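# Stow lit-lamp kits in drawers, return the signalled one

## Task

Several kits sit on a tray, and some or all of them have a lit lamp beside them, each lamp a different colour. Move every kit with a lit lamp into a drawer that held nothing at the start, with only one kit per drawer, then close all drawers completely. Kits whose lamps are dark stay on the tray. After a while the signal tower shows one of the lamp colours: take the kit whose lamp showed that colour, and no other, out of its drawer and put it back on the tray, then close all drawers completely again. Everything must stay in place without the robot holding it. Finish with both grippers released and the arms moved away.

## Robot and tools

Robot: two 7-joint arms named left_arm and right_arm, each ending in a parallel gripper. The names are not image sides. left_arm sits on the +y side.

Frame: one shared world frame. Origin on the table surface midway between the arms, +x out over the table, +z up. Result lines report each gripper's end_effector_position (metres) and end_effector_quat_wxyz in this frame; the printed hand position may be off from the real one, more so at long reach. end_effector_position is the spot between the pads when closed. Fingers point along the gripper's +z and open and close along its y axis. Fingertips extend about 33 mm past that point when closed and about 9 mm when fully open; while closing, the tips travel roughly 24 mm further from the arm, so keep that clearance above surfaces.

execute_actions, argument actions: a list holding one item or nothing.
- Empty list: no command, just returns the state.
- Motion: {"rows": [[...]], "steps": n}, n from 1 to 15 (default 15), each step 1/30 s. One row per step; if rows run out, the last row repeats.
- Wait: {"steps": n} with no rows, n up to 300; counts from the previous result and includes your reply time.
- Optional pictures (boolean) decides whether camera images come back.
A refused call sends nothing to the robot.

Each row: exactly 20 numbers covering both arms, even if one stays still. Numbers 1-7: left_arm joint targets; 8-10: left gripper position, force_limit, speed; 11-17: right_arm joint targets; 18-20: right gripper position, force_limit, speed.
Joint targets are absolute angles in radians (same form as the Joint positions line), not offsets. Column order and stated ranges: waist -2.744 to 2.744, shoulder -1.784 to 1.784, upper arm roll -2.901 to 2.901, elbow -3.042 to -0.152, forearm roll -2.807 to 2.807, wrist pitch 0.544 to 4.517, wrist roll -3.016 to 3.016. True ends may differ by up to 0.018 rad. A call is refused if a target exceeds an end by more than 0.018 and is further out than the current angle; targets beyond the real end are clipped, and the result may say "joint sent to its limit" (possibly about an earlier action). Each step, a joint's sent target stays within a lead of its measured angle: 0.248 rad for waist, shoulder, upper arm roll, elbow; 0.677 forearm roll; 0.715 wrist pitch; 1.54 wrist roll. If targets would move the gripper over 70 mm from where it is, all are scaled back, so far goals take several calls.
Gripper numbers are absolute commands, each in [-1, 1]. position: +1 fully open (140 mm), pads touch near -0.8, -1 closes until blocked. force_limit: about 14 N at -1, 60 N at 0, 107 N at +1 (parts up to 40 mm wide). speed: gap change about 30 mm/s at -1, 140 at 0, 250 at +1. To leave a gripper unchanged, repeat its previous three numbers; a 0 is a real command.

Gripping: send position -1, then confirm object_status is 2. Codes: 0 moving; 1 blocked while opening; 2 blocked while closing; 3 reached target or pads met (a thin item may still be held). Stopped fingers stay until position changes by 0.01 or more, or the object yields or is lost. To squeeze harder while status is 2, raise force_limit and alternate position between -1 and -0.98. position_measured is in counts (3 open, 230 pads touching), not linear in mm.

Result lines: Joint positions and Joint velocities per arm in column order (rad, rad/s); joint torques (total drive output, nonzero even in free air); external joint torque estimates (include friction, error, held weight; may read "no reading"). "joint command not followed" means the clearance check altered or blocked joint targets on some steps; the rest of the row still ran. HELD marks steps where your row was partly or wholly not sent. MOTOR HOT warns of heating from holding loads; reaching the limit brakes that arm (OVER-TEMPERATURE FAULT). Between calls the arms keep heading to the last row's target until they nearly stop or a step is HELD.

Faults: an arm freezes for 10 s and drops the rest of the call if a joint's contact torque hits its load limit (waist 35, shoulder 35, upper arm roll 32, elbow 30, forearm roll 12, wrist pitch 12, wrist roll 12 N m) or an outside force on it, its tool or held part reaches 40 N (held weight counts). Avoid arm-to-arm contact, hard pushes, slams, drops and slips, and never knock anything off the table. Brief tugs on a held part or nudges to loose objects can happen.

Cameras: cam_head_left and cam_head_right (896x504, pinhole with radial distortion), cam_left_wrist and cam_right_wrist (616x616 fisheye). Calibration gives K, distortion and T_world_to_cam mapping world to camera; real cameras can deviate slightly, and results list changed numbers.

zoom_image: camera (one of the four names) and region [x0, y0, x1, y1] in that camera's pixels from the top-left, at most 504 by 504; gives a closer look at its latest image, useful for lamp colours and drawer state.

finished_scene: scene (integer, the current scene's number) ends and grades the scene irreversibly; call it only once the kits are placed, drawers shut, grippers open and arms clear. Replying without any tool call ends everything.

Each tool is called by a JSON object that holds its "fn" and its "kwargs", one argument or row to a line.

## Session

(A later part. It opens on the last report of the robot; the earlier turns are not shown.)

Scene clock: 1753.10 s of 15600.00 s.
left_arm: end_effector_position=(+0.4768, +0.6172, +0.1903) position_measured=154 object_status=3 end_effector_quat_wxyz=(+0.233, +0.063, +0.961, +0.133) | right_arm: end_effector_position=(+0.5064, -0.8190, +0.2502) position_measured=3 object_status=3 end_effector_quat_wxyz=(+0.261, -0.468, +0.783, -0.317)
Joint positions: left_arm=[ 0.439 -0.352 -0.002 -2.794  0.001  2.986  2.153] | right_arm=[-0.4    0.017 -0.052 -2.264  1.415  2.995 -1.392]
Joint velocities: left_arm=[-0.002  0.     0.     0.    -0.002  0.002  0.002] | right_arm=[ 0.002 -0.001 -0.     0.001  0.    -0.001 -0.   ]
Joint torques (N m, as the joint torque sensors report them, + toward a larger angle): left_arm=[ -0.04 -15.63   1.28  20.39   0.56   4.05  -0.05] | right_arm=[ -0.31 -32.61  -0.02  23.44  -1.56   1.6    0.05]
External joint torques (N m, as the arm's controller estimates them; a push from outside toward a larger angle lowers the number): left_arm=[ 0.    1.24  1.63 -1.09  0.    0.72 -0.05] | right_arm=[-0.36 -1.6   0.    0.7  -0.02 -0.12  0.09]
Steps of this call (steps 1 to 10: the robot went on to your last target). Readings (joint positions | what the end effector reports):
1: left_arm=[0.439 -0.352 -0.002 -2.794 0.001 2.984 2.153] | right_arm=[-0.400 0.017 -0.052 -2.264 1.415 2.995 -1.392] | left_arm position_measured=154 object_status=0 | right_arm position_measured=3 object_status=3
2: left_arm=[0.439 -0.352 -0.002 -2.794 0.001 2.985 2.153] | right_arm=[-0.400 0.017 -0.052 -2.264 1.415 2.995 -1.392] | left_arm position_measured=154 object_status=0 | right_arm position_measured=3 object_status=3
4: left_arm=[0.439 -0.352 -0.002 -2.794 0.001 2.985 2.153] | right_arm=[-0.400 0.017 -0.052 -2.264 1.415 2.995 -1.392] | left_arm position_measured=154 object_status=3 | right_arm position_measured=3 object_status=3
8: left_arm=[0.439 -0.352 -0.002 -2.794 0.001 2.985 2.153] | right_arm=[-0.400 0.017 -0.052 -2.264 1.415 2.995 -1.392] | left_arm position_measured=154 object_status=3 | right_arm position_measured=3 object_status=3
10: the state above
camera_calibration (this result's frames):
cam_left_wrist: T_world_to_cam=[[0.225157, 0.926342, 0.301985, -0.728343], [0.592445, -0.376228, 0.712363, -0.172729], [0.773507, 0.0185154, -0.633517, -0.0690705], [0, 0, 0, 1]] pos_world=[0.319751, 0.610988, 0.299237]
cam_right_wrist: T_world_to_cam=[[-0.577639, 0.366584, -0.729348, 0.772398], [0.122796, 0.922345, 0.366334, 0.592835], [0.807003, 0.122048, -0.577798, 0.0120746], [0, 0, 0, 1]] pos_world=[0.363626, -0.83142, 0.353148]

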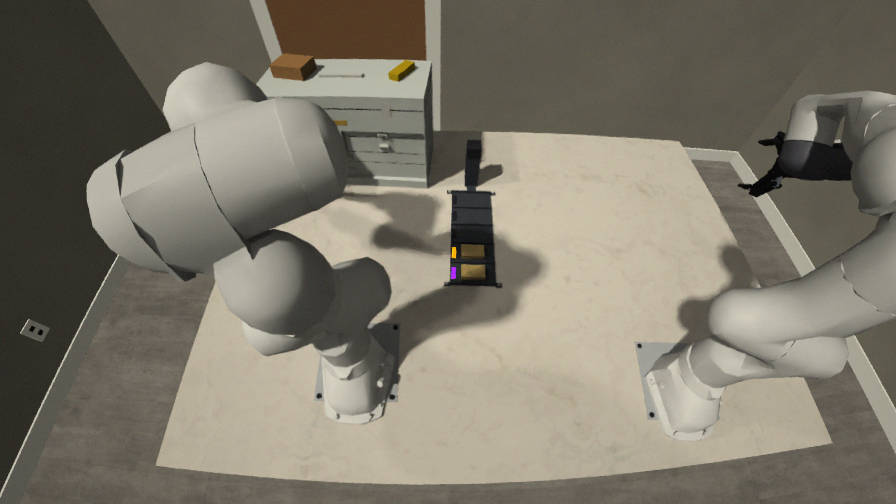

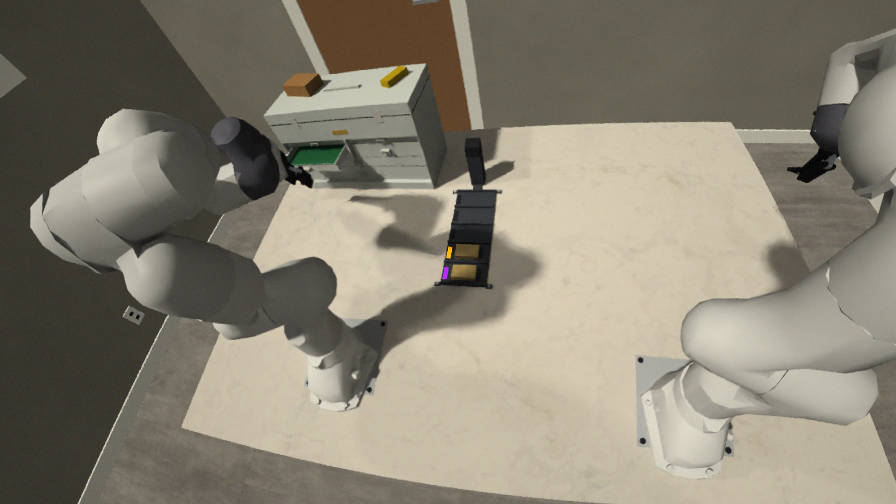

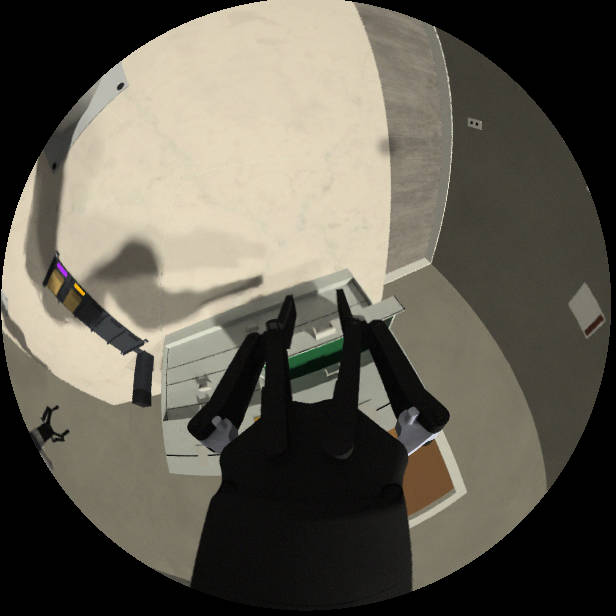

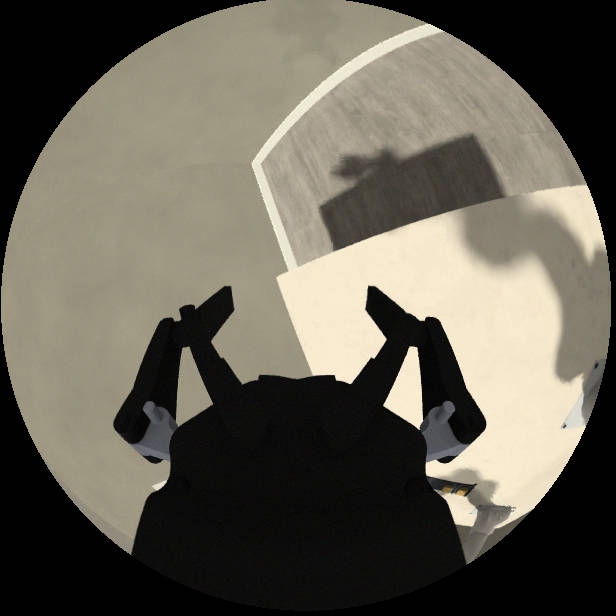

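{"fn": "execute_actions", "kwargs": {
  "actions": [
    {"rows":[[0.438,-0.338,0,-2.782,0,2.992,2.145,-0.2,0,0,-0.4,0.017,-0.05,-2.264,1.415,2.995,-1.392,1,0,0],[0.434,-0.324,0,-2.769,0,2.993,2.14,-0.2,0,0,-0.4,0.017,-0.05,-2.264,1.415,2.995,-1.392,1,0,0],[0.43,-0.31,0,-2.756,0,2.994,2.135,-0.2,0,0,-0.4,0.017,-0.05,-2.264,1.415,2.995,-1.392,1,0,0],[0.426,-0.296,0,-2.743,0,2.995,2.13,-0.2,0,0,-0.4,0.017,-0.05,-2.264,1.415,2.995,-1.392,1,0,0],[0.422,-0.282,0,-2.73,0,2.996,2.125,-0.2,0,0,-0.4,0.017,-0.05,-2.264,1.415,2.995,-1.392,1,0,0],[0.418,-0.268,0,-2.717,0,2.997,2.12,-0.2,0,0,-0.4,0.017,-0.05,-2.264,1.415,2.995,-1.392,1,0,0],[0.414,-0.255,0,-2.704,0,2.997,2.12,-0.2,0,0,-0.4,0.017,-0.05,-2.264,1.415,2.995,-1.392,1,0,0]],"steps":15}
  ],
  "pictures": false
}}

{"fn": "execute_actions", "kwargs": {
  "actions": [
    {"rows":[[0.414,-0.255,0,-2.704,0,2.997,2.12,-1,0.3,0,-0.4,0.017,-0.05,-2.264,1.415,2.995,-1.392,1,0,0]],"steps":15}
  ],
  "pictures": false
}}

Scene clock: 1775.63 s of 15600.00 s.
left_arm: end_effector_position=(+0.5081, +0.6191, +0.1897) position_measured=154 object_status=3 end_effector_quat_wxyz=(+0.236, +0.064, +0.961, +0.128) | right_arm: end_effector_position=(+0.5064, -0.8190, +0.2502) position_measured=3 object_status=3 end_effector_quat_wxyz=(+0.261, -0.468, +0.783, -0.317)
Joint positions: left_arm=[ 0.417 -0.258 -0.001 -2.706  0.001  2.992  2.134] | right_arm=[-0.4    0.017 -0.052 -2.264  1.415  2.995 -1.392]
Joint velocities: left_arm=[-0.001  0.007  0.     0.01  -0.     0.004 -0.023] | right_arm=[ 0.     0.002 -0.002  0.     0.     0.    -0.001]
Joint torques (N m, as the joint torque sensors report them, + toward a larger angle): left_arm=[ -2.71 -17.21   1.21  21.17   0.65   4.01  -0.22] | right_arm=[  0.13 -32.83   0.02  23.11  -1.54   1.65   0.05]
External joint torques (N m, as the arm's controller estimates them; a push from outside toward a larger angle lowers the number): left_arm=[-2.74  2.99  1.41 -0.15  0.11  0.69 -0.23] | right_arm=[ 0.19 -2.01  0.14  0.46 -0.01 -0.08  0.09]
Steps of this call (steps 1 to 15: the robot went on to your last target; steps 16 to 90: nothing new was sent; then 19.03 s passed at rest; steps 91 to 105: all 15 steps of this action). Readings (joint positions | what the end effector reports):
91: left_arm=[0.439 -0.349 -0.002 -2.792 0.001 2.986 2.153] | right_arm=[-0.400 0.017 -0.052 -2.264 1.415 2.995 -1.392] | left_arm position_measured=154 object_status=3 | right_arm position_measured=3 object_status=3
92: left_arm=[0.439 -0.343 -0.002 -2.786 0.001 2.986 2.153] | right_arm=[-0.400 0.017 -0.052 -2.264 1.415 2.995 -1.392] | left_arm position_measured=154 object_status=3 | right_arm position_measured=3 object_status=3
94: left_arm=[0.435 -0.323 -0.001 -2.767 0.001 2.988 2.150] | right_arm=[-0.400 0.017 -0.052 -2.264 1.415 2.995 -1.392] | left_arm position_measured=154 object_status=3 | right_arm position_measured=3 object_status=3
98: left_arm=[0.422 -0.274 -0.001 -2.722 0.001 2.991 2.142] | right_arm=[-0.400 0.017 -0.052 -2.264 1.415 2.995 -1.392] | left_arm position_measured=154 object_status=3 | right_arm position_measured=3 object_status=3
105: the state above

Scene clock: 1776.13 s of 15600.00 s.
left_arm: end_effector_position=(+0.5087, +0.6208, +0.1910) position_measured=199 object_status=0 end_effector_quat_wxyz=(+0.238, +0.060, +0.961, +0.128) | right_arm: end_effector_position=(+0.5064, -0.8190, +0.2502) position_measured=3 object_status=3 end_effector_quat_wxyz=(+0.261, -0.468, +0.783, -0.317)
Joint positions: left_arm=[ 0.417 -0.257  0.001 -2.704  0.001  2.994  2.127] | right_arm=[-0.4    0.017 -0.052 -2.264  1.415  2.995 -1.392]
Joint velocities: left_arm=[-0.001 -0.001  0.     0.001 -0.    -0.001 -0.005] | right_arm=[ 0.     0.     0.001 -0.001  0.001  0.    -0.001]
Joint torques (N m, as the joint torque sensors report them, + toward a larger angle): left_arm=[ -2.03 -18.42   0.05  21.47   0.69   3.91  -0.27] | right_arm=[  0.43 -32.6   -0.36  23.2   -1.56   1.61  -0.01]
External joint torques (N m, as the arm's controller estimates them; a push from outside toward a larger angle lowers the number): left_arm=[-1.98  1.73  0.35  0.04  0.14  0.57 -0.27] | right_arm=[ 0.41 -1.77 -0.31  0.58 -0.03 -0.11  0.03]
Steps of this call (steps 1 to 15: all 15 steps of this action). Readings (joint positions | what the end effector reports):
1: left_arm=[0.417 -0.257 -0.001 -2.706 0.001 2.992 2.133] | right_arm=[-0.400 0.017 -0.052 -2.264 1.415 2.995 -1.392] | left_arm position_measured=154 object_status=0 | right_arm position_measured=3 object_status=3
2: left_arm=[0.417 -0.257 -0.001 -2.706 0.001 2.992 2.133] | right_arm=[-0.400 0.017 -0.052 -2.264 1.415 2.995 -1.392] | left_arm position_measured=161 object_status=0 | right_arm position_measured=3 object_status=3
4: left_arm=[0.417 -0.257 -0.001 -2.706 0.001 2.993 2.131] | right_arm=[-0.400 0.017 -0.052 -2.264 1.415 2.995 -1.392] | left_arm position_measured=176 object_status=0 | right_arm position_measured=3 object_status=3
8: left_arm=[0.417 -0.257 0.001 -2.704 0.001 2.994 2.129] | right_arm=[-0.400 0.017 -0.052 -2.264 1.415 2.995 -1.392] | left_arm position_measured=197 object_status=0 | right_arm position_measured=3 object_status=3
15: the state above

199: too shallow; move 7 mm forward.

{"fn": "execute_actions", "kwargs": {
  "actions": [
    {"rows":[[0.417,-0.255,0,-2.704,0,2.997,2.12,-0.2,0.3,0,-0.4,0.017,-0.05,-2.264,1.415,2.995,-1.392,1,0,0],[0.417,-0.255,0,-2.704,0,2.997,2.12,-0.2,0.3,0,-0.4,0.017,-0.05,-2.264,1.415,2.995,-1.392,1,0,0],[0.417,-0.255,0,-2.704,0,2.997,2.12,-0.2,0.3,0,-0.4,0.017,-0.05,-2.264,1.415,2.995,-1.392,1,0,0],[0.417,-0.255,0,-2.704,0,2.997,2.12,-0.2,0.3,0,-0.4,0.017,-0.05,-2.264,1.415,2.995,-1.392,1,0,0],[0.417,-0.255,0,-2.704,0,2.997,2.12,-0.2,0.3,0,-0.4,0.017,-0.05,-2.264,1.415,2.995,-1.392,1,0,0],[0.414,-0.245,0,-2.694,0,2.997,2.12,-0.2,0.3,0,-0.4,0.017,-0.05,-2.264,1.415,2.995,-1.392,1,0,0],[0.411,-0.235,0,-2.684,0,2.997,2.12,-0.2,0.3,0,-0.4,0.017,-0.05,-2.264,1.415,2.995,-1.392,1,0,0]],"steps":15}
  ],
  "pictures": false
}}

{"fn": "execute_actions", "kwargs": {
  "actions": [
    {"rows":[[0.411,-0.235,0,-2.684,0,2.997,2.12,-1,0.3,0,-0.4,0.017,-0.05,-2.264,1.415,2.995,-1.392,1,0,0]],"steps":15}
  ],
  "pictures": false
}}

Scene clock: 1791.57 s of 15600.00 s.
left_arm: end_effector_position=(+0.5149, +0.6215, +0.1903) position_measured=154 object_status=3 end_effector_quat_wxyz=(+0.238, +0.061, +0.961, +0.127) | right_arm: end_effector_position=(+0.5064, -0.8190, +0.2502) position_measured=3 object_status=3 end_effector_quat_wxyz=(+0.261, -0.468, +0.783, -0.317)
Joint positions: left_arm=[ 0.414 -0.237  0.001 -2.686  0.001  2.994  2.126] | right_arm=[-0.4    0.017 -0.052 -2.264  1.415  2.995 -1.392]
Joint velocities: left_arm=[-0.002  0.002 -0.     0.006 -0.001  0.    -0.   ] | right_arm=[-0.     0.    -0.001 -0.001 -0.002 -0.     0.001]
Joint torques (N m, as the joint torque sensors report them, + toward a larger angle): left_arm=[ -2.32 -19.99  -0.37  22.75   0.6    3.85  -0.2 ] | right_arm=[  0.11 -32.4   -0.69  23.25  -1.59   1.66   0.03]
External joint torques (N m, as the arm's controller estimates them; a push from outside toward a larger angle lowers the number): left_arm=[-2.25  0.94 -0.07  1.37  0.05  0.51 -0.2 ] | right_arm=[ 0.1  -1.56 -0.64  0.65 -0.06 -0.06  0.08]
Steps of this call (steps 1 to 15: the robot went on to your last target; steps 16 to 90: nothing new was sent; then 11.93 s passed at rest; steps 91 to 105: all 15 steps of this action). Readings (joint positions | what the end effector reports):
91: left_arm=[0.417 -0.257 0.001 -2.704 0.001 2.994 2.126] | right_arm=[-0.400 0.017 -0.052 -2.264 1.415 2.995 -1.392] | left_arm position_measured=199 object_status=0 | right_arm position_measured=3 object_status=3
92: left_arm=[0.417 -0.256 0.001 -2.705 0.001 2.994 2.126] | right_arm=[-0.400 0.017 -0.052 -2.264 1.415 2.995 -1.392] | left_arm position_measured=197 object_status=0 | right_arm position_measured=3 object_status=3
94: left_arm=[0.417 -0.256 0.001 -2.705 0.001 2.994 2.126] | right_arm=[-0.400 0.017 -0.052 -2.264 1.415 2.995 -1.392] | left_arm position_measured=177 object_status=0 | right_arm position_measured=3 object_status=3
98: left_arm=[0.416 -0.245 0.001 -2.693 0.001 2.994 2.126] | right_arm=[-0.400 0.017 -0.052 -2.264 1.415 2.995 -1.392] | left_arm position_measured=154 object_status=0 | right_arm position_measured=3 object_status=3
105: the state above

Scene clock: 1792.07 s of 15600.00 s.
left_arm: end_effector_position=(+0.5154, +0.6209, +0.1905) position_measured=193 object_status=2 end_effector_quat_wxyz=(+0.238, +0.062, +0.961, +0.127) | right_arm: end_effector_position=(+0.5064, -0.8190, +0.2502) position_measured=3 object_status=3 end_effector_quat_wxyz=(+0.261, -0.468, +0.783, -0.317)
Joint positions: left_arm=[ 0.413 -0.237  0.001 -2.685  0.001  2.995  2.126] | right_arm=[-0.4    0.017 -0.052 -2.264  1.415  2.995 -1.392]
Joint velocities: left_arm=[-0.    -0.001  0.     0.    -0.001  0.    -0.   ] | right_arm=[-0.001 -0.002 -0.002  0.002  0.     0.    -0.   ]
Joint torques (N m, as the joint torque sensors report them, + toward a larger angle): left_arm=[ -1.48 -18.86  -0.36  21.93   0.64   3.87  -0.19] | right_arm=[  0.02 -32.74  -0.13  23.09  -1.52   1.6    0.01]
External joint torques (N m, as the arm's controller estimates them; a push from outside toward a larger angle lowers the number): left_arm=[-1.4   1.98 -0.05  0.53  0.08  0.53 -0.19] | right_arm=[ 0.1  -1.68  0.02  0.28  0.02 -0.14  0.05]
Steps of this call (steps 1 to 15: all 15 steps of this action). Readings (joint positions | what the end effector reports):
1: left_arm=[0.414 -0.237 0.001 -2.686 0.001 2.994 2.126] | right_arm=[-0.400 0.017 -0.052 -2.264 1.415 2.995 -1.392] | left_arm position_measured=154 object_status=0 | right_arm position_measured=3 object_status=3
2: left_arm=[0.414 -0.237 0.001 -2.686 0.001 2.994 2.126] | right_arm=[-0.400 0.017 -0.052 -2.264 1.415 2.995 -1.392] | left_arm position_measured=161 object_status=0 | right_arm position_measured=3 object_status=3
4: left_arm=[0.414 -0.237 0.001 -2.686 0.001 2.994 2.126] | right_arm=[-0.400 0.017 -0.052 -2.264 1.415 2.995 -1.392] | left_arm position_measured=176 object_status=0 | right_arm position_measured=3 object_status=3
8: left_arm=[0.413 -0.237 0.001 -2.685 0.001 2.995 2.126] | right_arm=[-0.400 0.017 -0.052 -2.264 1.415 2.995 -1.392] | left_arm position_measured=193 object_status=0 | right_arm position_measured=3 object_status=3
15: the state above

{"fn": "execute_actions", "kwargs": {
  "actions": [
    {"rows":[[0.419,-0.25,0,-2.698,0,2.995,2.135,-1,0.3,0,-0.4,0.017,-0.05,-2.264,1.415,2.995,-1.392,1,0,0],[0.423,-0.263,0,-2.71,0,2.993,2.14,-1,0.3,0,-0.4,0.017,-0.05,-2.264,1.415,2.995,-1.392,1,0,0],[0.426,-0.275,0,-2.722,0,2.992,2.145,-1,0.3,0,-0.4,0.017,-0.05,-2.264,1.415,2.995,-1.392,1,0,0],[0.43,-0.288,0,-2.734,0,2.99,2.15,-1,0.3,0,-0.4,0.017,-0.05,-2.264,1.415,2.995,-1.392,1,0,0],[0.434,-0.3,0,-2.746,0,2.988,2.155,-1,0.3,0,-0.4,0.017,-0.05,-2.264,1.415,2.995,-1.392,1,0,0],[0.437,-0.313,0,-2.757,0,2.987,2.16,-1,0.3,0,-0.4,0.017,-0.05,-2.264,1.415,2.995,-1.392,1,0,0],[0.441,-0.325,0,-2.769,0,2.985,2.165,-1,0.3,0,-0.4,0.017,-0.05,-2.264,1.415,2.995,-1.392,1,0,0],[0.445,-0.338,0,-2.781,0,2.984,2.168,-1,0.3,0,-0.4,0.017,-0.05,-2.264,1.415,2.995,-1.392,1,0,0],[0.448,-0.35,0,-2.792,0,2.984,2.168,-1,0.3,0,-0.4,0.017,-0.05,-2.264,1.415,2.995,-1.392,1,0,0]],"steps":15}
  ],
  "pictures": false
}}

{"fn": "execute_actions", "kwargs": {
  "actions": [
    {"steps":20}
  ],
  "pictures": false
}}

Scene clock: 1810.87 s of 15600.00 s.
left_arm: end_effector_position=(+0.4771, +0.6226, +0.1910) position_measured=193 object_status=2 end_effector_quat_wxyz=(+0.234, +0.058, +0.961, +0.134) | right_arm: end_effector_position=(+0.5064, -0.8190, +0.2502) position_measured=3 object_status=3 end_effector_quat_wxyz=(+0.261, -0.468, +0.783, -0.317)
Joint positions: left_arm=[ 0.446 -0.346  0.    -2.788  0.001  2.989  2.151] | right_arm=[-0.4    0.017 -0.052 -2.264  1.415  2.995 -1.392]
Joint velocities: left_arm=[ 0.006 -0.022  0.001 -0.018 -0.001 -0.002  0.032] | right_arm=[ 0.002 -0.     0.001 -0.001  0.    -0.    -0.001]
Joint torques (N m, as the joint torque sensors report them, + toward a larger angle): left_arm=[ -0.3  -18.43  -0.15  19.88   0.61   2.7    0.45] | right_arm=[ -0.04 -32.63  -0.17  23.24  -1.51   1.65   0.01]
External joint torques (N m, as the arm's controller estimates them; a push from outside toward a larger angle lowers the number): left_arm=[-0.2  -1.55  0.28 -1.69  0.04 -0.64  0.44] | right_arm=[-0.08 -1.69 -0.15  0.56  0.02 -0.08  0.05]
Steps of this call (steps 1 to 15: the robot went on to your last target; steps 16 to 90: nothing new was sent; then 15.30 s passed at rest; steps 91 to 105: all 15 steps of this action). Readings (joint positions | what the end effector reports):
91: left_arm=[0.413 -0.239 0.001 -2.687 0.001 2.995 2.126] | right_arm=[-0.400 0.017 -0.052 -2.264 1.415 2.995 -1.392] | left_arm position_measured=193 object_status=2 | right_arm position_measured=3 object_status=3
92: left_arm=[0.415 -0.245 0.000 -2.693 0.001 2.995 2.126] | right_arm=[-0.400 0.017 -0.052 -2.264 1.415 2.995 -1.392] | left_arm position_measured=193 object_status=2 | right_arm position_measured=3 object_status=3
94: left_arm=[0.421 -0.263 0.000 -2.711 0.001 2.995 2.129] | right_arm=[-0.400 0.017 -0.052 -2.264 1.415 2.995 -1.392] | left_arm position_measured=193 object_status=2 | right_arm position_measured=3 object_status=3
98: left_arm=[0.435 -0.309 0.000 -2.755 0.001 2.992 2.139] | right_arm=[-0.400 0.017 -0.052 -2.264 1.415 2.995 -1.392] | left_arm position_measured=193 object_status=2 | right_arm position_measured=3 object_status=3
105: the state above

Scene clock: 1811.53 s of 15600.00 s.
left_arm: end_effector_position=(+0.4765, +0.6227, +0.1911) position_measured=193 object_status=2 end_effector_quat_wxyz=(+0.234, +0.060, +0.961, +0.135) | right_arm: end_effector_position=(+0.5064, -0.8190, +0.2502) position_measured=3 object_status=3 end_effector_quat_wxyz=(+0.261, -0.468, +0.783, -0.317)
Joint positions: left_arm=[ 0.447 -0.347  0.    -2.789  0.001  2.989  2.157] | right_arm=[-0.4    0.017 -0.052 -2.264  1.415  2.995 -1.392]
Joint velocities: left_arm=[ 0.    -0.001 -0.     0.    -0.001 -0.     0.002] | right_arm=[ 0.001  0.001  0.     0.001 -0.    -0.     0.001]
Joint torques (N m, as the joint torque sensors report them, + toward a larger angle): left_arm=[ -0.56 -18.32  -0.45  19.59   0.64   2.74   0.6 ] | right_arm=[  0.25 -32.79  -0.12  23.55  -1.58   1.64   0.1 ]
External joint torques (N m, as the arm's controller estimates them; a push from outside toward a larger angle lowers the number): left_arm=[-0.55 -1.26 -0.1  -1.87  0.09 -0.59  0.6 ] | right_arm=[ 0.3  -1.91 -0.01  0.86 -0.04 -0.1   0.14]
Steps of this call (steps 1 to 15: the robot went on to your last target; steps 16 to 20: nothing new was sent). Readings (joint positions | what the end effector reports):
1: left_arm=[0.447 -0.346 0.000 -2.789 0.001 2.989 2.152] | right_arm=[-0.400 0.017 -0.052 -2.264 1.415 2.995 -1.392] | left_arm position_measured=193 object_status=2 | right_arm position_measured=3 object_status=3
2: left_arm=[0.447 -0.346 0.000 -2.789 0.001 2.989 2.153] | right_arm=[-0.400 0.017 -0.052 -2.264 1.415 2.995 -1.392] | left_arm position_measured=193 object_status=2 | right_arm position_measured=3 object_status=3
4: left_arm=[0.447 -0.347 0.000 -2.789 0.001 2.989 2.154] | right_arm=[-0.400 0.017 -0.052 -2.264 1.415 2.995 -1.392] | left_arm position_measured=193 object_status=2 | right_arm position_measured=3 object_status=3
8: left_arm=[0.447 -0.347 0.000 -2.789 0.001 2.989 2.156] | right_arm=[-0.400 0.017 -0.052 -2.264 1.415 2.995 -1.392] | left_arm position_measured=193 object_status=2 | right_arm position_measured=3 object_status=3
20: the state above
All arms were judged still, so your last target was given up. Only a new action makes them travel on or press farther. Fingers that are still opening or closing keep moving.

{"fn": "execute_actions", "kwargs": {
  "actions": [
    {"rows":[[0.448,-0.349,0,-2.791,0,2.987,2.16,-0.2,0,0,-0.4,0.017,-0.05,-2.264,1.415,2.995,-1.392,1,0,0],[0.448,-0.349,0,-2.791,0,2.987,2.16,-0.2,0,0,-0.4,0.017,-0.05,-2.264,1.415,2.995,-1.392,1,0,0],[0.448,-0.349,0,-2.791,0,2.987,2.16,-0.2,0,0,-0.4,0.017,-0.05,-2.264,1.415,2.995,-1.392,1,0,0],[0.448,-0.349,0,-2.791,0,2.987,2.16,-0.2,0,0,-0.4,0.017,-0.05,-2.264,1.415,2.995,-1.392,1,0,0],[0.448,-0.349,0,-2.791,0,2.987,2.16,-0.2,0,0,-0.4,0.017,-0.05,-2.264,1.415,2.995,-1.392,1,0,0],[0.448,-0.349,0,-2.791,0,2.987,2.16,-0.2,0,0,-0.4,0.017,-0.05,-2.264,1.415,2.995,-1.392,1,0,0],[0.448,-0.349,0,-2.791,0,2.98,2.16,-0.2,0,0,-0.4,0.017,-0.05,-2.264,1.415,2.995,-1.392,1,0,0],[0.458,-0.38,0,-2.82,0,2.97,2.16,-0.2,0,0,-0.4,0.017,-0.05,-2.264,1.415,2.995,-1.392,1,0,0],[0.468,-0.415,0,-2.85,0,2.95,2.16,-0.2,0,0,-0.4,0.017,-0.05,-2.264,1.415,2.995,-1.392,1,0,0],[0.478,-0.45,0,-2.88,0,2.92,2.16,-0.2,0,0,-0.4,0.017,-0.05,-2.264,1.415,2.995,-1.392,1,0,0],[0.478,-0.52,0,-2.91,0,2.86,2.1,-0.2,0,0,-0.4,0.017,-0.05,-2.264,1.415,2.995,-1.392,1,0,0],[0.478,-0.6,0,-2.94,0,2.8,2.0,-0.2,0,0,-0.4,0.017,-0.05,-2.264,1.415,2.995,-1.392,1,0,0],[0.478,-0.68,0,-2.97,0,2.72,1.9,-0.2,0,0,-0.4,0.017,-0.05,-2.264,1.415,2.995,-1.392,1,0,0],[0.478,-0.76,0,-2.985,0,2.64,1.8,-0.2,0,0,-0.4,0.017,-0.05,-2.264,1.415,2.995,-1.392,1,0,0],[0.478,-0.84,0,-2.985,0,2.56,1.7,-0.2,0,0,-0.4,0.017,-0.05,-2.264,1.415,2.995,-1.392,1,0,0]],"steps":15}
  ],
  "pictures": false
}}

{"fn": "execute_actions", "kwargs": {
  "actions": [
    {"rows":[[0.44,-0.85,0,-2.985,0,2.5,1.6,0.36,0,0,-0.4,0.017,-0.05,-2.264,1.415,2.995,-1.392,1,0,0],[0.37,-0.85,0,-2.985,0,2.5,1.5,0.36,0,0,-0.4,0.017,-0.05,-2.264,1.415,2.995,-1.392,1,0,0],[0.29,-0.85,0,-2.985,0,2.5,1.4,0.36,0,0,-0.4,0.017,-0.05,-2.264,1.415,2.995,-1.392,1,0,0],[0.21,-0.85,0,-2.985,0,2.5,1.3,0.36,0,0,-0.4,0.017,-0.05,-2.264,1.415,2.995,-1.392,1,0,0],[0.13,-0.85,0,-2.985,0,2.5,1.2,0.36,0,0,-0.4,0.017,-0.05,-2.264,1.415,2.995,-1.392,1,0,0],[0.05,-0.85,0,-2.985,0,2.5,1.1,0.36,0,0,-0.4,0.017,-0.05,-2.264,1.415,2.995,-1.392,1,0,0],[-0.03,-0.85,0,-2.985,0,2.5,1.0,0.36,0,0,-0.4,0.017,-0.05,-2.264,1.415,2.995,-1.392,1,0,0],[-0.11,-0.85,0,-2.985,0,2.5,0.9,0.36,0,0,-0.4,0.017,-0.05,-2.264,1.415,2.995,-1.392,1,0,0],[-0.19,-0.85,0,-2.985,0,2.5,0.865,0.36,0,0,-0.4,0.017,-0.05,-2.264,1.415,2.995,-1.392,1,0,0],[-0.27,-0.85,0,-2.985,0,2.5,0.865,0.36,0,0,-0.4,0.017,-0.05,-2.264,1.415,2.995,-1.392,1,0,0],[-0.35,-0.85,0,-2.985,0,2.5,0.865,0.36,0,0,-0.4,0.017,-0.05,-2.264,1.415,2.995,-1.392,1,0,0],[-0.43,-0.85,0,-2.985,0,2.5,0.865,0.36,0,0,-0.4,0.017,-0.05,-2.264,1.415,2.995,-1.392,1,0,0],[-0.51,-0.85,0,-2.985,0,2.5,0.865,0.36,0,0,-0.4,0.017,-0.05,-2.264,1.415,2.995,-1.392,1,0,0],[-0.59,-0.85,0,-2.985,0,2.5,0.865,0.36,0,0,-0.4,0.017,-0.05,-2.264,1.415,2.995,-1.392,1,0,0],[-0.67,-0.85,0,-2.985,0,2.5,0.865,0.36,0,0,-0.4,0.017,-0.05,-2.264,1.415,2.995,-1.392,1,0,0]],"steps":15}
  ],
  "pictures": false
}}

{"fn": "execute_actions", "kwargs": {
  "actions": [
    {"rows":[[-0.72,-0.85,0,-2.985,0,2.48,0.865,0.36,0,0,-0.4,0.017,-0.05,-2.264,1.415,2.995,-1.392,1,0,0],[-0.753,-0.85,0,-2.985,0,2.46,0.865,0.36,0,0,-0.4,0.017,-0.05,-2.264,1.415,2.995,-1.392,1,0,0],[-0.753,-0.78,0,-2.95,0,2.44,0.865,0.36,0,0,-0.4,0.017,-0.05,-2.264,1.415,2.995,-1.392,1,0,0],[-0.753,-0.7,0,-2.9,0,2.43,0.865,0.36,0,0,-0.4,0.017,-0.05,-2.264,1.415,2.995,-1.392,1,0,0],[-0.753,-0.62,0,-2.855,0,2.43,0.865,0.36,0,0,-0.4,0.017,-0.05,-2.264,1.415,2.995,-1.392,1,0,0],[-0.753,-0.54,0,-2.81,0,2.43,0.865,0.36,0,0,-0.4,0.017,-0.05,-2.264,1.415,2.995,-1.392,1,0,0],[-0.753,-0.46,0,-2.76,0,2.43,0.865,0.36,0,0,-0.4,0.017,-0.05,-2.264,1.415,2.995,-1.392,1,0,0],[-0.753,-0.38,0,-2.715,0,2.43,0.865,0.36,0,0,-0.4,0.017,-0.05,-2.264,1.415,2.995,-1.392,1,0,0],[-0.753,-0.3,0,-2.67,0,2.43,0.865,0.36,0,0,-0.4,0.017,-0.05,-2.264,1.415,2.995,-1.392,1,0,0],[-0.753,-0.22,0,-2.62,0,2.43,0.865,0.36,0,0,-0.4,0.017,-0.05,-2.264,1.415,2.995,-1.392,1,0,0],[-0.753,-0.143,0,-2.575,0,2.429,0.865,0.36,0,0,-0.4,0.017,-0.05,-2.264,1.415,2.995,-1.392,1,0,0]],"steps":15}
  ],
  "pictures": false
}}

{"fn": "execute_actions", "kwargs": {
  "actions": [
    {"steps":25}
  ]
}}

Scene clock: 1886.00 s of 15600.00 s.
left_arm: end_effector_position=(+0.4029, +0.5991, +0.2100) position_measured=154 object_status=3 end_effector_quat_wxyz=(+0.226, -0.006, +0.967, +0.118) | right_arm: end_effector_position=(+0.5064, -0.8190, +0.2502) position_measured=3 object_status=3 end_effector_quat_wxyz=(+0.261, -0.468, +0.783, -0.317)
Joint positions: left_arm=[ 0.474 -0.678 -0.    -2.957  0.001  2.794  2.046] | right_arm=[-0.4    0.017 -0.052 -2.264  1.415  2.995 -1.392]
Joint velocities: left_arm=[ 0.025 -2.135 -0.    -0.433 -0.001 -1.422 -1.121] | right_arm=[ 0.002 -0.     0.     0.001  0.001 -0.002  0.001]
Joint torques (N m, as the joint torque sensors report them, + toward a larger angle): left_arm=[ 0.37  0.16 -0.66 26.76  0.66  3.36 -0.4 ] | right_arm=[  0.29 -32.69  -0.57  22.84  -1.56   1.63   0.03]
External joint torques (N m, as the arm's controller estimates them; a push from outside toward a larger angle lowers the number): left_arm=[ 0.82 -1.58  0.25 -1.84 -0.06 -0.91 -0.41] | right_arm=[ 0.23 -1.71 -0.57  0.1  -0.02 -0.09  0.08]
Steps of this call (steps 1 to 90: nothing new was sent; then 70.97 s passed at rest; steps 91 to 105: all 15 steps of this action). Readings (joint positions | what the end effector reports):
91: left_arm=[0.447 -0.347 0.000 -2.790 0.001 2.989 2.158] | right_arm=[-0.400 0.017 -0.052 -2.264 1.415 2.995 -1.392] | left_arm position_measured=193 object_status=0 | right_arm position_measured=3 object_status=3
92: left_arm=[0.447 -0.347 0.000 -2.790 0.001 2.989 2.158] | right_arm=[-0.400 0.017 -0.052 -2.264 1.415 2.995 -1.392] | left_arm position_measured=192 object_status=0 | right_arm position_measured=3 object_status=3
94: left_arm=[0.447 -0.347 0.000 -2.790 0.001 2.989 2.158] | right_arm=[-0.400 0.017 -0.052 -2.264 1.415 2.995 -1.392] | left_arm position_measured=172 object_status=0 | right_arm position_measured=3 object_status=3
98: left_arm=[0.449 -0.354 0.000 -2.796 0.001 2.986 2.158] | right_arm=[-0.400 0.017 -0.052 -2.264 1.415 2.995 -1.392] | left_arm position_measured=154 object_status=0 | right_arm position_measured=3 object_status=3
105: the state above

Scene clock: 1886.50 s of 15600.00 s.
left_arm: end_effector_position=(+0.3950, +0.3096, +0.2109) position_measured=84 object_status=0 end_effector_quat_wxyz=(+0.197, -0.011, +0.979, -0.044) | right_arm: end_effector_position=(+0.5064, -0.8190, +0.2502) position_measured=3 object_status=3 end_effector_quat_wxyz=(+0.261, -0.468, +0.783, -0.317)
Joint positions: left_arm=[-0.222 -0.846  0.001 -2.981 -0.     2.541  1.341] | right_arm=[-0.4    0.017 -0.052 -2.264  1.415  2.995 -1.392]
Joint velocities: left_arm=[-1.619 -0.009 -0.039 -0.006 -0.001 -0.142 -1.074] | right_arm=[-0.001  0.     0.001  0.002 -0.    -0.     0.001]
Joint torques (N m, as the joint torque sensors report them, + toward a larger angle): left_arm=[ 4.96 -3.77  2.31 22.21  0.93  2.59 -0.49] | right_arm=[  0.29 -32.73  -0.3   23.45  -1.57   1.62   0.06]
External joint torques (N m, as the arm's controller estimates them; a push from outside toward a larger angle lowers the number): left_arm=[-2.79 -0.36  1.18 -1.52  0.25 -0.53 -0.49] | right_arm=[ 0.25 -1.71 -0.28  0.66 -0.02 -0.11  0.1 ]
Steps of this call (steps 1 to 15: all 15 steps of this action). Readings (joint positions | what the end effector reports):
1: left_arm=[0.468 -0.741 0.001 -2.965 0.000 2.743 2.001] | right_arm=[-0.400 0.017 -0.052 -2.264 1.415 2.995 -1.392] | left_arm position_measured=154 object_status=0 | right_arm position_measured=3 object_status=3
2: left_arm=[0.444 -0.784 0.003 -2.968 -0.000 2.702 1.950] | right_arm=[-0.400 0.017 -0.052 -2.264 1.415 2.995 -1.392] | left_arm position_measured=148 object_status=0 | right_arm position_measured=3 object_status=3
4: left_arm=[0.363 -0.822 0.004 -2.970 -0.000 2.652 1.859] | right_arm=[-0.400 0.017 -0.052 -2.264 1.415 2.995 -1.392] | left_arm position_measured=133 object_status=0 | right_arm position_measured=3 object_status=3
8: left_arm=[0.163 -0.839 0.002 -2.977 -0.000 2.595 1.664] | right_arm=[-0.400 0.017 -0.052 -2.264 1.415 2.995 -1.392] | left_arm position_measured=102 object_status=0 | right_arm position_measured=3 object_status=3
15: the state above

Scene clock: 1887.00 s of 15600.00 s.
left_arm: end_effector_position=(+0.3346, +0.0968, +0.1084) position_measured=84 object_status=3 end_effector_quat_wxyz=(+0.010, +0.076, +0.997, -0.008) | right_arm: end_effector_position=(+0.5064, -0.8190, +0.2502) position_measured=3 object_status=3 end_effector_quat_wxyz=(+0.261, -0.468, +0.783, -0.317)
Joint positions: left_arm=[-0.748 -0.175 -0.002 -2.595 -0.     2.445  0.987] | right_arm=[-0.4    0.017 -0.052 -2.264  1.415  2.995 -1.392]
Joint velocities: left_arm=[-0.045  0.595 -0.     0.124  0.001 -0.11  -0.378] | right_arm=[ 0.001 -0.     0.    -0.002  0.002  0.    -0.001]
Joint torques (N m, as the joint torque sensors report them, + toward a larger angle): left_arm=[ -1.11 -33.45   1.79  26.32   0.79   2.78  -0.31] | right_arm=[  0.13 -32.75  -0.11  23.49  -1.59   1.62  -0.02]
External joint torques (N m, as the arm's controller estimates them; a push from outside toward a larger angle lowers the number): left_arm=[-2.    1.38  0.82  0.71  0.37 -0.62 -0.32] | right_arm=[ 0.07 -1.92 -0.11  0.87 -0.06 -0.1   0.02]
Steps of this call (steps 1 to 15: all 15 steps of this action). Readings (joint positions | what the end effector reports):
1: left_arm=[-0.279 -0.847 0.001 -2.981 -0.000 2.535 1.306] | right_arm=[-0.400 0.017 -0.052 -2.264 1.415 2.995 -1.392] | left_arm position_measured=84 object_status=0 | right_arm position_measured=3 object_status=3
2: left_arm=[-0.335 -0.847 0.001 -2.981 -0.000 2.526 1.274] | right_arm=[-0.400 0.017 -0.052 -2.264 1.415 2.995 -1.392] | left_arm position_measured=84 object_status=3 | right_arm position_measured=3 object_status=3
4: left_arm=[-0.446 -0.813 0.001 -2.960 -0.000 2.506 1.218] | right_arm=[-0.400 0.017 -0.052 -2.264 1.415 2.995 -1.392] | left_arm position_measured=84 object_status=3 | right_arm position_measured=3 object_status=3
8: left_arm=[-0.651 -0.596 0.003 -2.825 -0.000 2.474 1.120] | right_arm=[-0.400 0.017 -0.052 -2.264 1.415 2.995 -1.392] | left_arm position_measured=84 object_status=3 | right_arm position_measured=3 object_status=3
15: the state above

Scene clock: 1887.83 s of 15600.00 s.
left_arm: end_effector_position=(+0.3335, +0.0964, +0.1017) position_measured=84 object_status=3 end_effector_quat_wxyz=(+0.001, +0.023, +1.000, -0.001) | right_arm: end_effector_position=(+0.5064, -0.8190, +0.2502) position_measured=3 object_status=3 end_effector_quat_wxyz=(+0.261, -0.468, +0.783, -0.317)
Joint positions: left_arm=[-0.75  -0.145 -0.002 -2.577 -0.     2.433  0.879] | right_arm=[-0.4    0.017 -0.052 -2.264  1.415  2.995 -1.392]
Joint velocities: left_arm=[-0.001 -0.    -0.001 -0.001  0.001 -0.001 -0.027] | right_arm=[ 0.001  0.001 -0.     0.     0.001 -0.001 -0.   ]
Joint torques (N m, as the joint torque sensors report them, + toward a larger angle): left_arm=[ -2.12 -22.28   1.32  21.45   0.85   1.93  -0.1 ] | right_arm=[  0.37 -32.6    0.27  23.19  -1.56   1.61   0.01]
External joint torques (N m, as the arm's controller estimates them; a push from outside toward a larger angle lowers the number): left_arm=[-2.05  1.14  1.52  0.8   0.34 -0.51 -0.1 ] | right_arm=[ 0.36 -1.72  0.33  0.52 -0.02 -0.12  0.05]
Steps of this call (steps 1 to 25: the robot went on to your last target). Readings (joint positions | what the end effector reports):
1: left_arm=[-0.749 -0.160 -0.002 -2.591 -0.000 2.442 0.975] | right_arm=[-0.400 0.017 -0.052 -2.264 1.415 2.995 -1.392] | left_arm position_measured=84 object_status=3 | right_arm position_measured=3 object_status=3
2: left_arm=[-0.750 -0.151 -0.002 -2.589 -0.000 2.440 0.964] | right_arm=[-0.400 0.017 -0.052 -2.264 1.415 2.995 -1.392] | left_arm position_measured=84 object_status=3 | right_arm position_measured=3 object_status=3
4: left_arm=[-0.750 -0.145 -0.002 -2.583 -0.000 2.437 0.946] | right_arm=[-0.400 0.017 -0.052 -2.264 1.415 2.995 -1.392] | left_arm position_measured=84 object_status=3 | right_arm position_measured=3 object_status=3
8: left_arm=[-0.750 -0.145 -0.002 -2.577 -0.000 2.435 0.920] | right_arm=[-0.400 0.017 -0.052 -2.264 1.415 2.995 -1.392] | left_arm position_measured=84 object_status=3 | right_arm position_measured=3 object_status=3
25: the state above
camera_calibration (this result's frames):
cam_left_wrist: T_world_to_cam=[[0.204056, 0.977317, -0.0566806, -0.148308], [0.892717, -0.162005, 0.420488, -0.311816], [0.401768, -0.136403, -0.905526, 0.161853], [0, 0, 0, 1]] pos_world=[0.243599, 0.116505, 0.269271]
cam_right_wrist: T_world_to_cam=[[-0.57764, 0.366583, -0.729349, 0.772397], [0.122794, 0.922345, 0.366334, 0.592835], [0.807003, 0.122049, -0.577798, 0.0120751], [0, 0, 0, 1]] pos_world=[0.363626, -0.83142, 0.353148]

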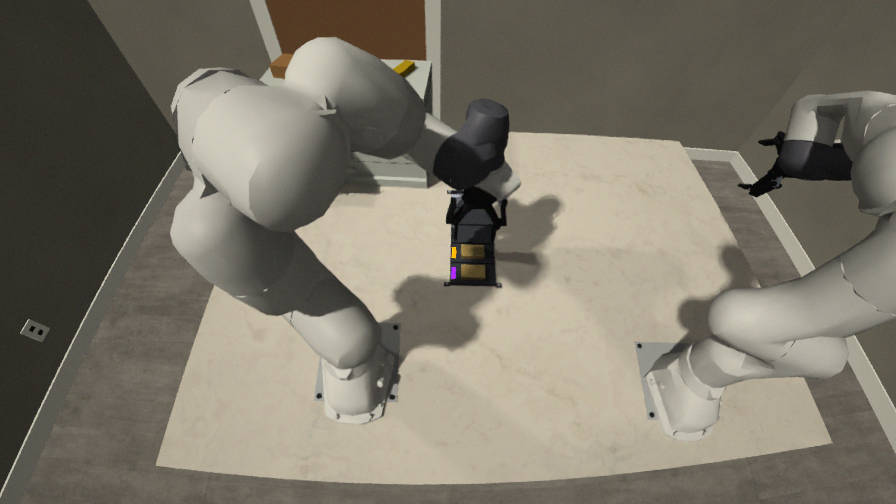

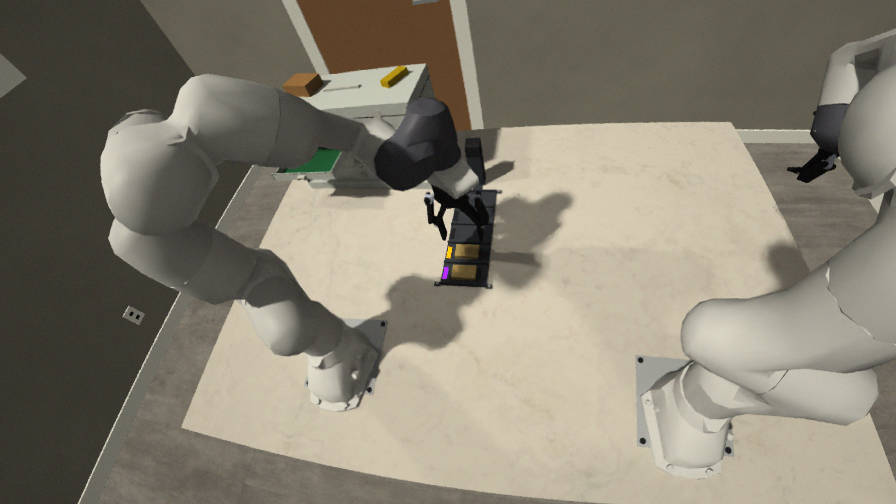

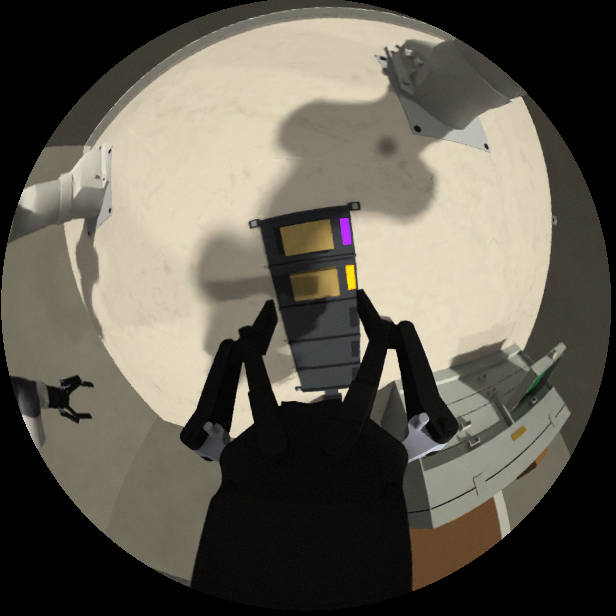

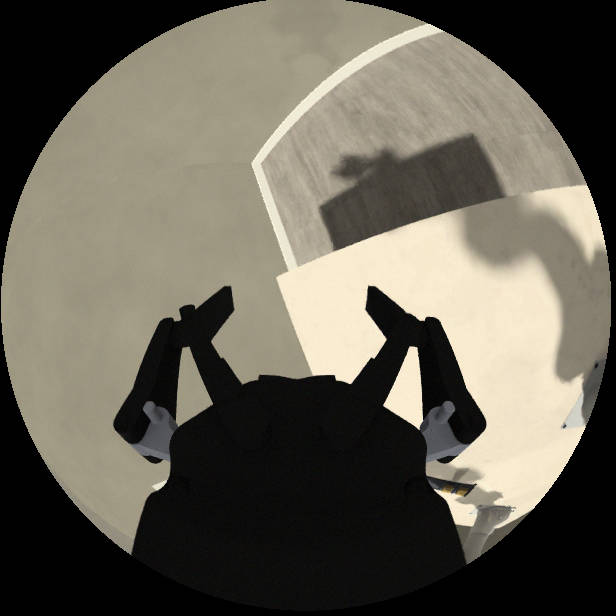

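{"fn": "execute_actions", "kwargs": {
  "actions": [
    {"rows":[[-0.758,-0.14,0,-2.582,0,2.48,0.86,0.36,0,0,-0.4,0.017,-0.05,-2.264,1.415,2.995,-1.392,1,0,0],[-0.758,-0.128,0,-2.587,0,2.51,0.86,0.36,0,0,-0.4,0.017,-0.05,-2.264,1.415,2.995,-1.392,1,0,0],[-0.758,-0.114,0,-2.591,0,2.535,0.86,0.36,0,0,-0.4,0.017,-0.05,-2.264,1.415,2.995,-1.392,1,0,0],[-0.758,-0.1,0,-2.595,0,2.555,0.86,0.36,0,0,-0.4,0.017,-0.05,-2.264,1.415,2.995,-1.392,1,0,0],[-0.758,-0.086,0,-2.599,0,2.575,0.86,0.36,0,0,-0.4,0.017,-0.05,-2.264,1.415,2.995,-1.392,1,0,0],[-0.758,-0.072,0,-2.603,0,2.59,0.86,0.36,0,0,-0.4,0.017,-0.05,-2.264,1.415,2.995,-1.392,1,0,0],[-0.758,-0.058,0,-2.606,0,2.605,0.86,0.36,0,0,-0.4,0.017,-0.05,-2.264,1.415,2.995,-1.392,1,0,0],[-0.758,-0.044,0,-2.609,0,2.618,0.86,0.36,0,0,-0.4,0.017,-0.05,-2.264,1.415,2.995,-1.392,1,0,0],[-0.758,-0.03,0,-2.611,0,2.627,0.86,0.36,0,0,-0.4,0.017,-0.05,-2.264,1.415,2.995,-1.392,1,0,0],[-0.758,-0.016,0,-2.613,0,2.63,0.86,0.36,0,0,-0.4,0.017,-0.05,-2.264,1.415,2.995,-1.392,1,0,0],[-0.758,-0.002,0,-2.615,0,2.63,0.86,0.36,0,0,-0.4,0.017,-0.05,-2.264,1.415,2.995,-1.392,1,0,0],[-0.758,0.011,0,-2.616,0,2.63,0.86,0.36,0,0,-0.4,0.017,-0.05,-2.264,1.415,2.995,-1.392,1,0,0]],"steps":15}
  ],
  "pictures": false
}}

{"fn": "execute_actions", "kwargs": {
  "actions": [
    {"steps":15}
  ]
}}

Scene clock: 1915.13 s of 15600.00 s.
left_arm: end_effector_position=(+0.3260, +0.1005, +0.0364) position_measured=84 object_status=3 end_effector_quat_wxyz=(-0.007, +0.020, +1.000, +0.006) | right_arm: end_effector_position=(+0.5064, -0.8190, +0.2502) position_measured=3 object_status=3 end_effector_quat_wxyz=(+0.261, -0.468, +0.783, -0.317)
Joint positions: left_arm=[-0.755  0.005 -0.002 -2.616 -0.     2.604  0.868] | right_arm=[-0.4    0.017 -0.052 -2.264  1.415  2.995 -1.392]
Joint velocities: left_arm=[ 0.     0.116 -0.001 -0.032  0.001  0.113 -0.002] | right_arm=[ 0.    -0.     0.    -0.001 -0.001  0.    -0.001]
Joint torques (N m, as the joint torque sensors report them, + toward a larger angle): left_arm=[ -2.07 -27.63   1.13  18.52   0.69   3.96  -0.26] | right_arm=[  0.2  -32.59  -0.19  22.97  -1.5    1.67   0.07]
External joint torques (N m, as the arm's controller estimates them; a push from outside toward a larger angle lowers the number): left_arm=[-2.08  1.97  1.11 -1.87  0.29  1.13 -0.26] | right_arm=[ 0.14 -1.6  -0.19  0.27  0.04 -0.06  0.11]
Steps of this call (steps 1 to 30: the robot went on to your last target; steps 31 to 90: nothing new was sent; then 23.80 s passed at rest; steps 91 to 105: all 15 steps of this action). Readings (joint positions | what the end effector reports):
91: left_arm=[-0.751 -0.144 -0.002 -2.577 -0.000 2.440 0.871] | right_arm=[-0.400 0.017 -0.052 -2.264 1.415 2.995 -1.392] | left_arm position_measured=84 object_status=3 | right_arm position_measured=3 object_status=3
92: left_arm=[-0.752 -0.142 -0.002 -2.579 -0.000 2.452 0.871] | right_arm=[-0.400 0.017 -0.052 -2.264 1.415 2.995 -1.392] | left_arm position_measured=84 object_status=3 | right_arm position_measured=3 object_status=3
94: left_arm=[-0.754 -0.127 -0.002 -2.583 -0.000 2.482 0.870] | right_arm=[-0.400 0.017 -0.052 -2.264 1.415 2.995 -1.392] | left_arm position_measured=84 object_status=3 | right_arm position_measured=3 object_status=3
98: left_arm=[-0.755 -0.076 -0.002 -2.599 -0.000 2.545 0.869] | right_arm=[-0.400 0.017 -0.052 -2.264 1.415 2.995 -1.392] | left_arm position_measured=84 object_status=3 | right_arm position_measured=3 object_status=3
105: the state above

Scene clock: 1915.63 s of 15600.00 s.
left_arm: end_effector_position=(+0.3297, +0.0971, +0.0361) position_measured=84 object_status=3 end_effector_quat_wxyz=(-0.001, +0.019, +1.000, +0.000) | right_arm: end_effector_position=(+0.5064, -0.8190, +0.2502) position_measured=3 object_status=3 end_effector_quat_wxyz=(+0.261, -0.468, +0.783, -0.317)
Joint positions: left_arm=[-0.755  0.009 -0.002 -2.617 -0.     2.625  0.867] | right_arm=[-0.4    0.017 -0.052 -2.264  1.415  2.995 -1.392]
Joint velocities: left_arm=[ 0.001  0.    -0.001  0.001 -0.002  0.007  0.001] | right_arm=[ 0.001 -0.001 -0.    -0.001  0.     0.001  0.   ]
Joint torques (N m, as the joint torque sensors report them, + toward a larger angle): left_arm=[ -2.45 -24.53   1.72  18.16   0.73   3.2   -0.29] | right_arm=[ -0.01 -32.55   0.04  23.26  -1.54   1.65   0.03]
External joint torques (N m, as the arm's controller estimates them; a push from outside toward a larger angle lowers the number): left_arm=[-2.39  1.57  1.77  0.13  0.33  0.75 -0.29] | right_arm=[-0.01 -1.55  0.11  0.53  0.   -0.08  0.07]
Steps of this call (steps 1 to 15: the robot went on to your last target). Readings (joint positions | what the end effector reports):
1: left_arm=[-0.755 0.008 -0.002 -2.617 -0.000 2.607 0.868] | right_arm=[-0.400 0.017 -0.052 -2.264 1.415 2.995 -1.392] | left_arm position_measured=84 object_status=3 | right_arm position_measured=3 object_status=3
2: left_arm=[-0.755 0.009 -0.002 -2.617 -0.000 2.611 0.868] | right_arm=[-0.400 0.017 -0.052 -2.264 1.415 2.995 -1.392] | left_arm position_measured=84 object_status=3 | right_arm position_measured=3 object_status=3
4: left_arm=[-0.755 0.009 -0.002 -2.617 -0.000 2.616 0.867] | right_arm=[-0.400 0.017 -0.052 -2.264 1.415 2.995 -1.392] | left_arm position_measured=84 object_status=3 | right_arm position_measured=3 object_status=3
8: left_arm=[-0.755 0.009 -0.002 -2.617 -0.000 2.621 0.867] | right_arm=[-0.400 0.017 -0.052 -2.264 1.415 2.995 -1.392] | left_arm position_measured=84 object_status=3 | right_arm position_measured=3 object_status=3
15: the state above
camera_calibration (this result's frames):
cam_left_wrist: T_world_to_cam=[[0.196535, 0.978935, -0.0553281, -0.149627], [0.89492, -0.15604, 0.418055, -0.281881], [0.400615, -0.131677, -0.906735, 0.10405], [0, 0, 0, 1]] pos_world=[0.239984, 0.116191, 0.203909]
cam_right_wrist: T_world_to_cam=[[-0.57764, 0.366583, -0.729349, 0.772397], [0.122794, 0.922345, 0.366334, 0.592835], [0.807003, 0.122049, -0.577798, 0.0120751], [0, 0, 0, 1]] pos_world=[0.363626, -0.83142, 0.353148]

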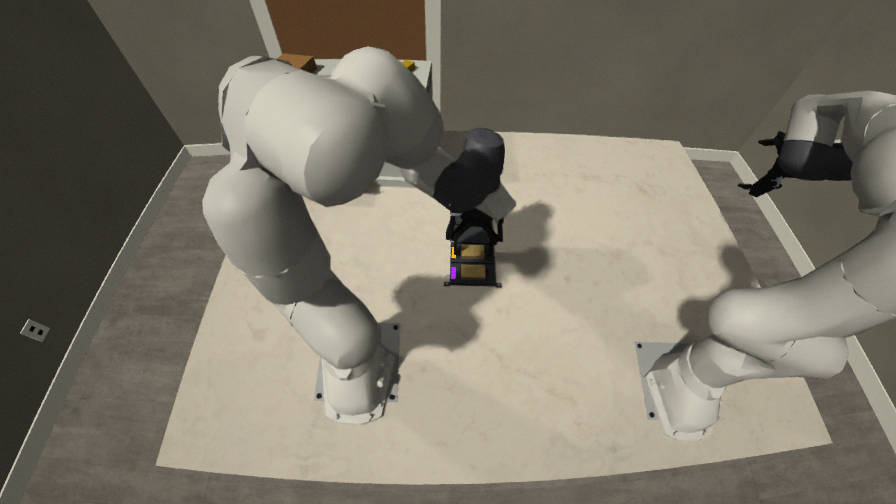

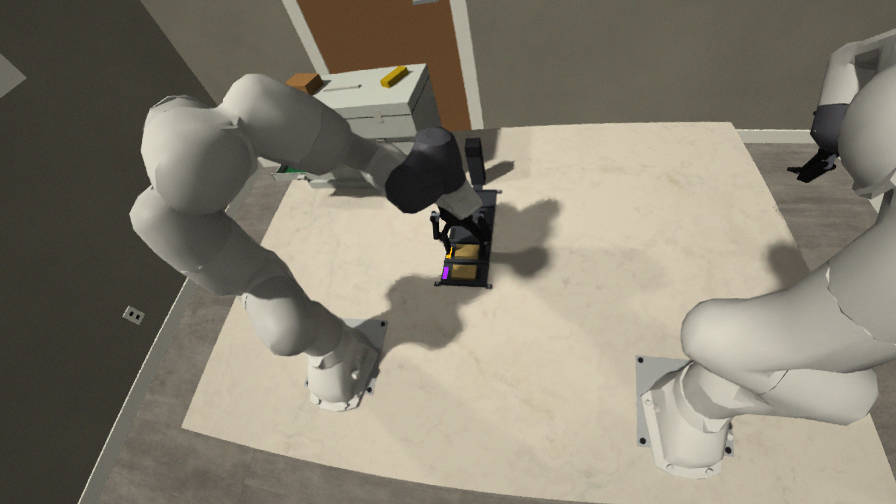

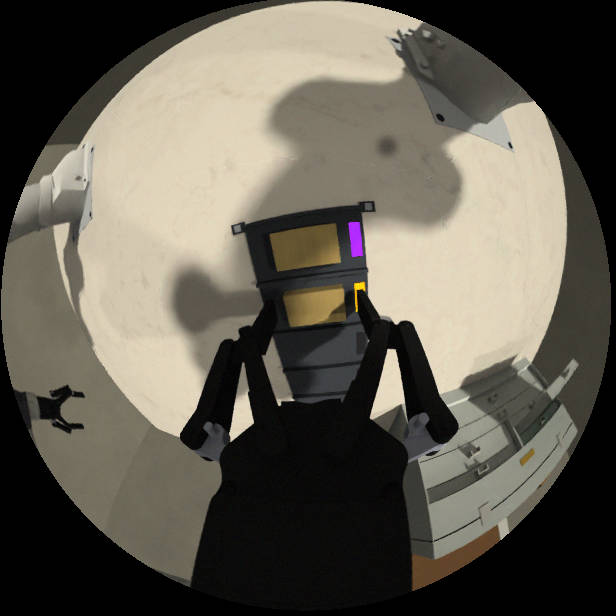

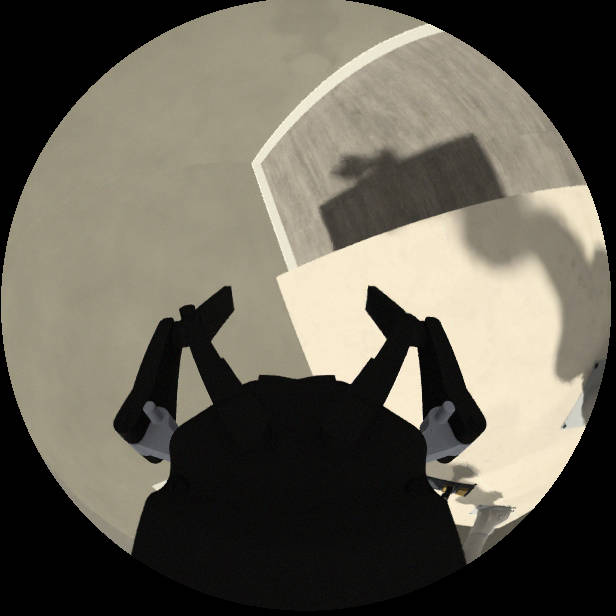

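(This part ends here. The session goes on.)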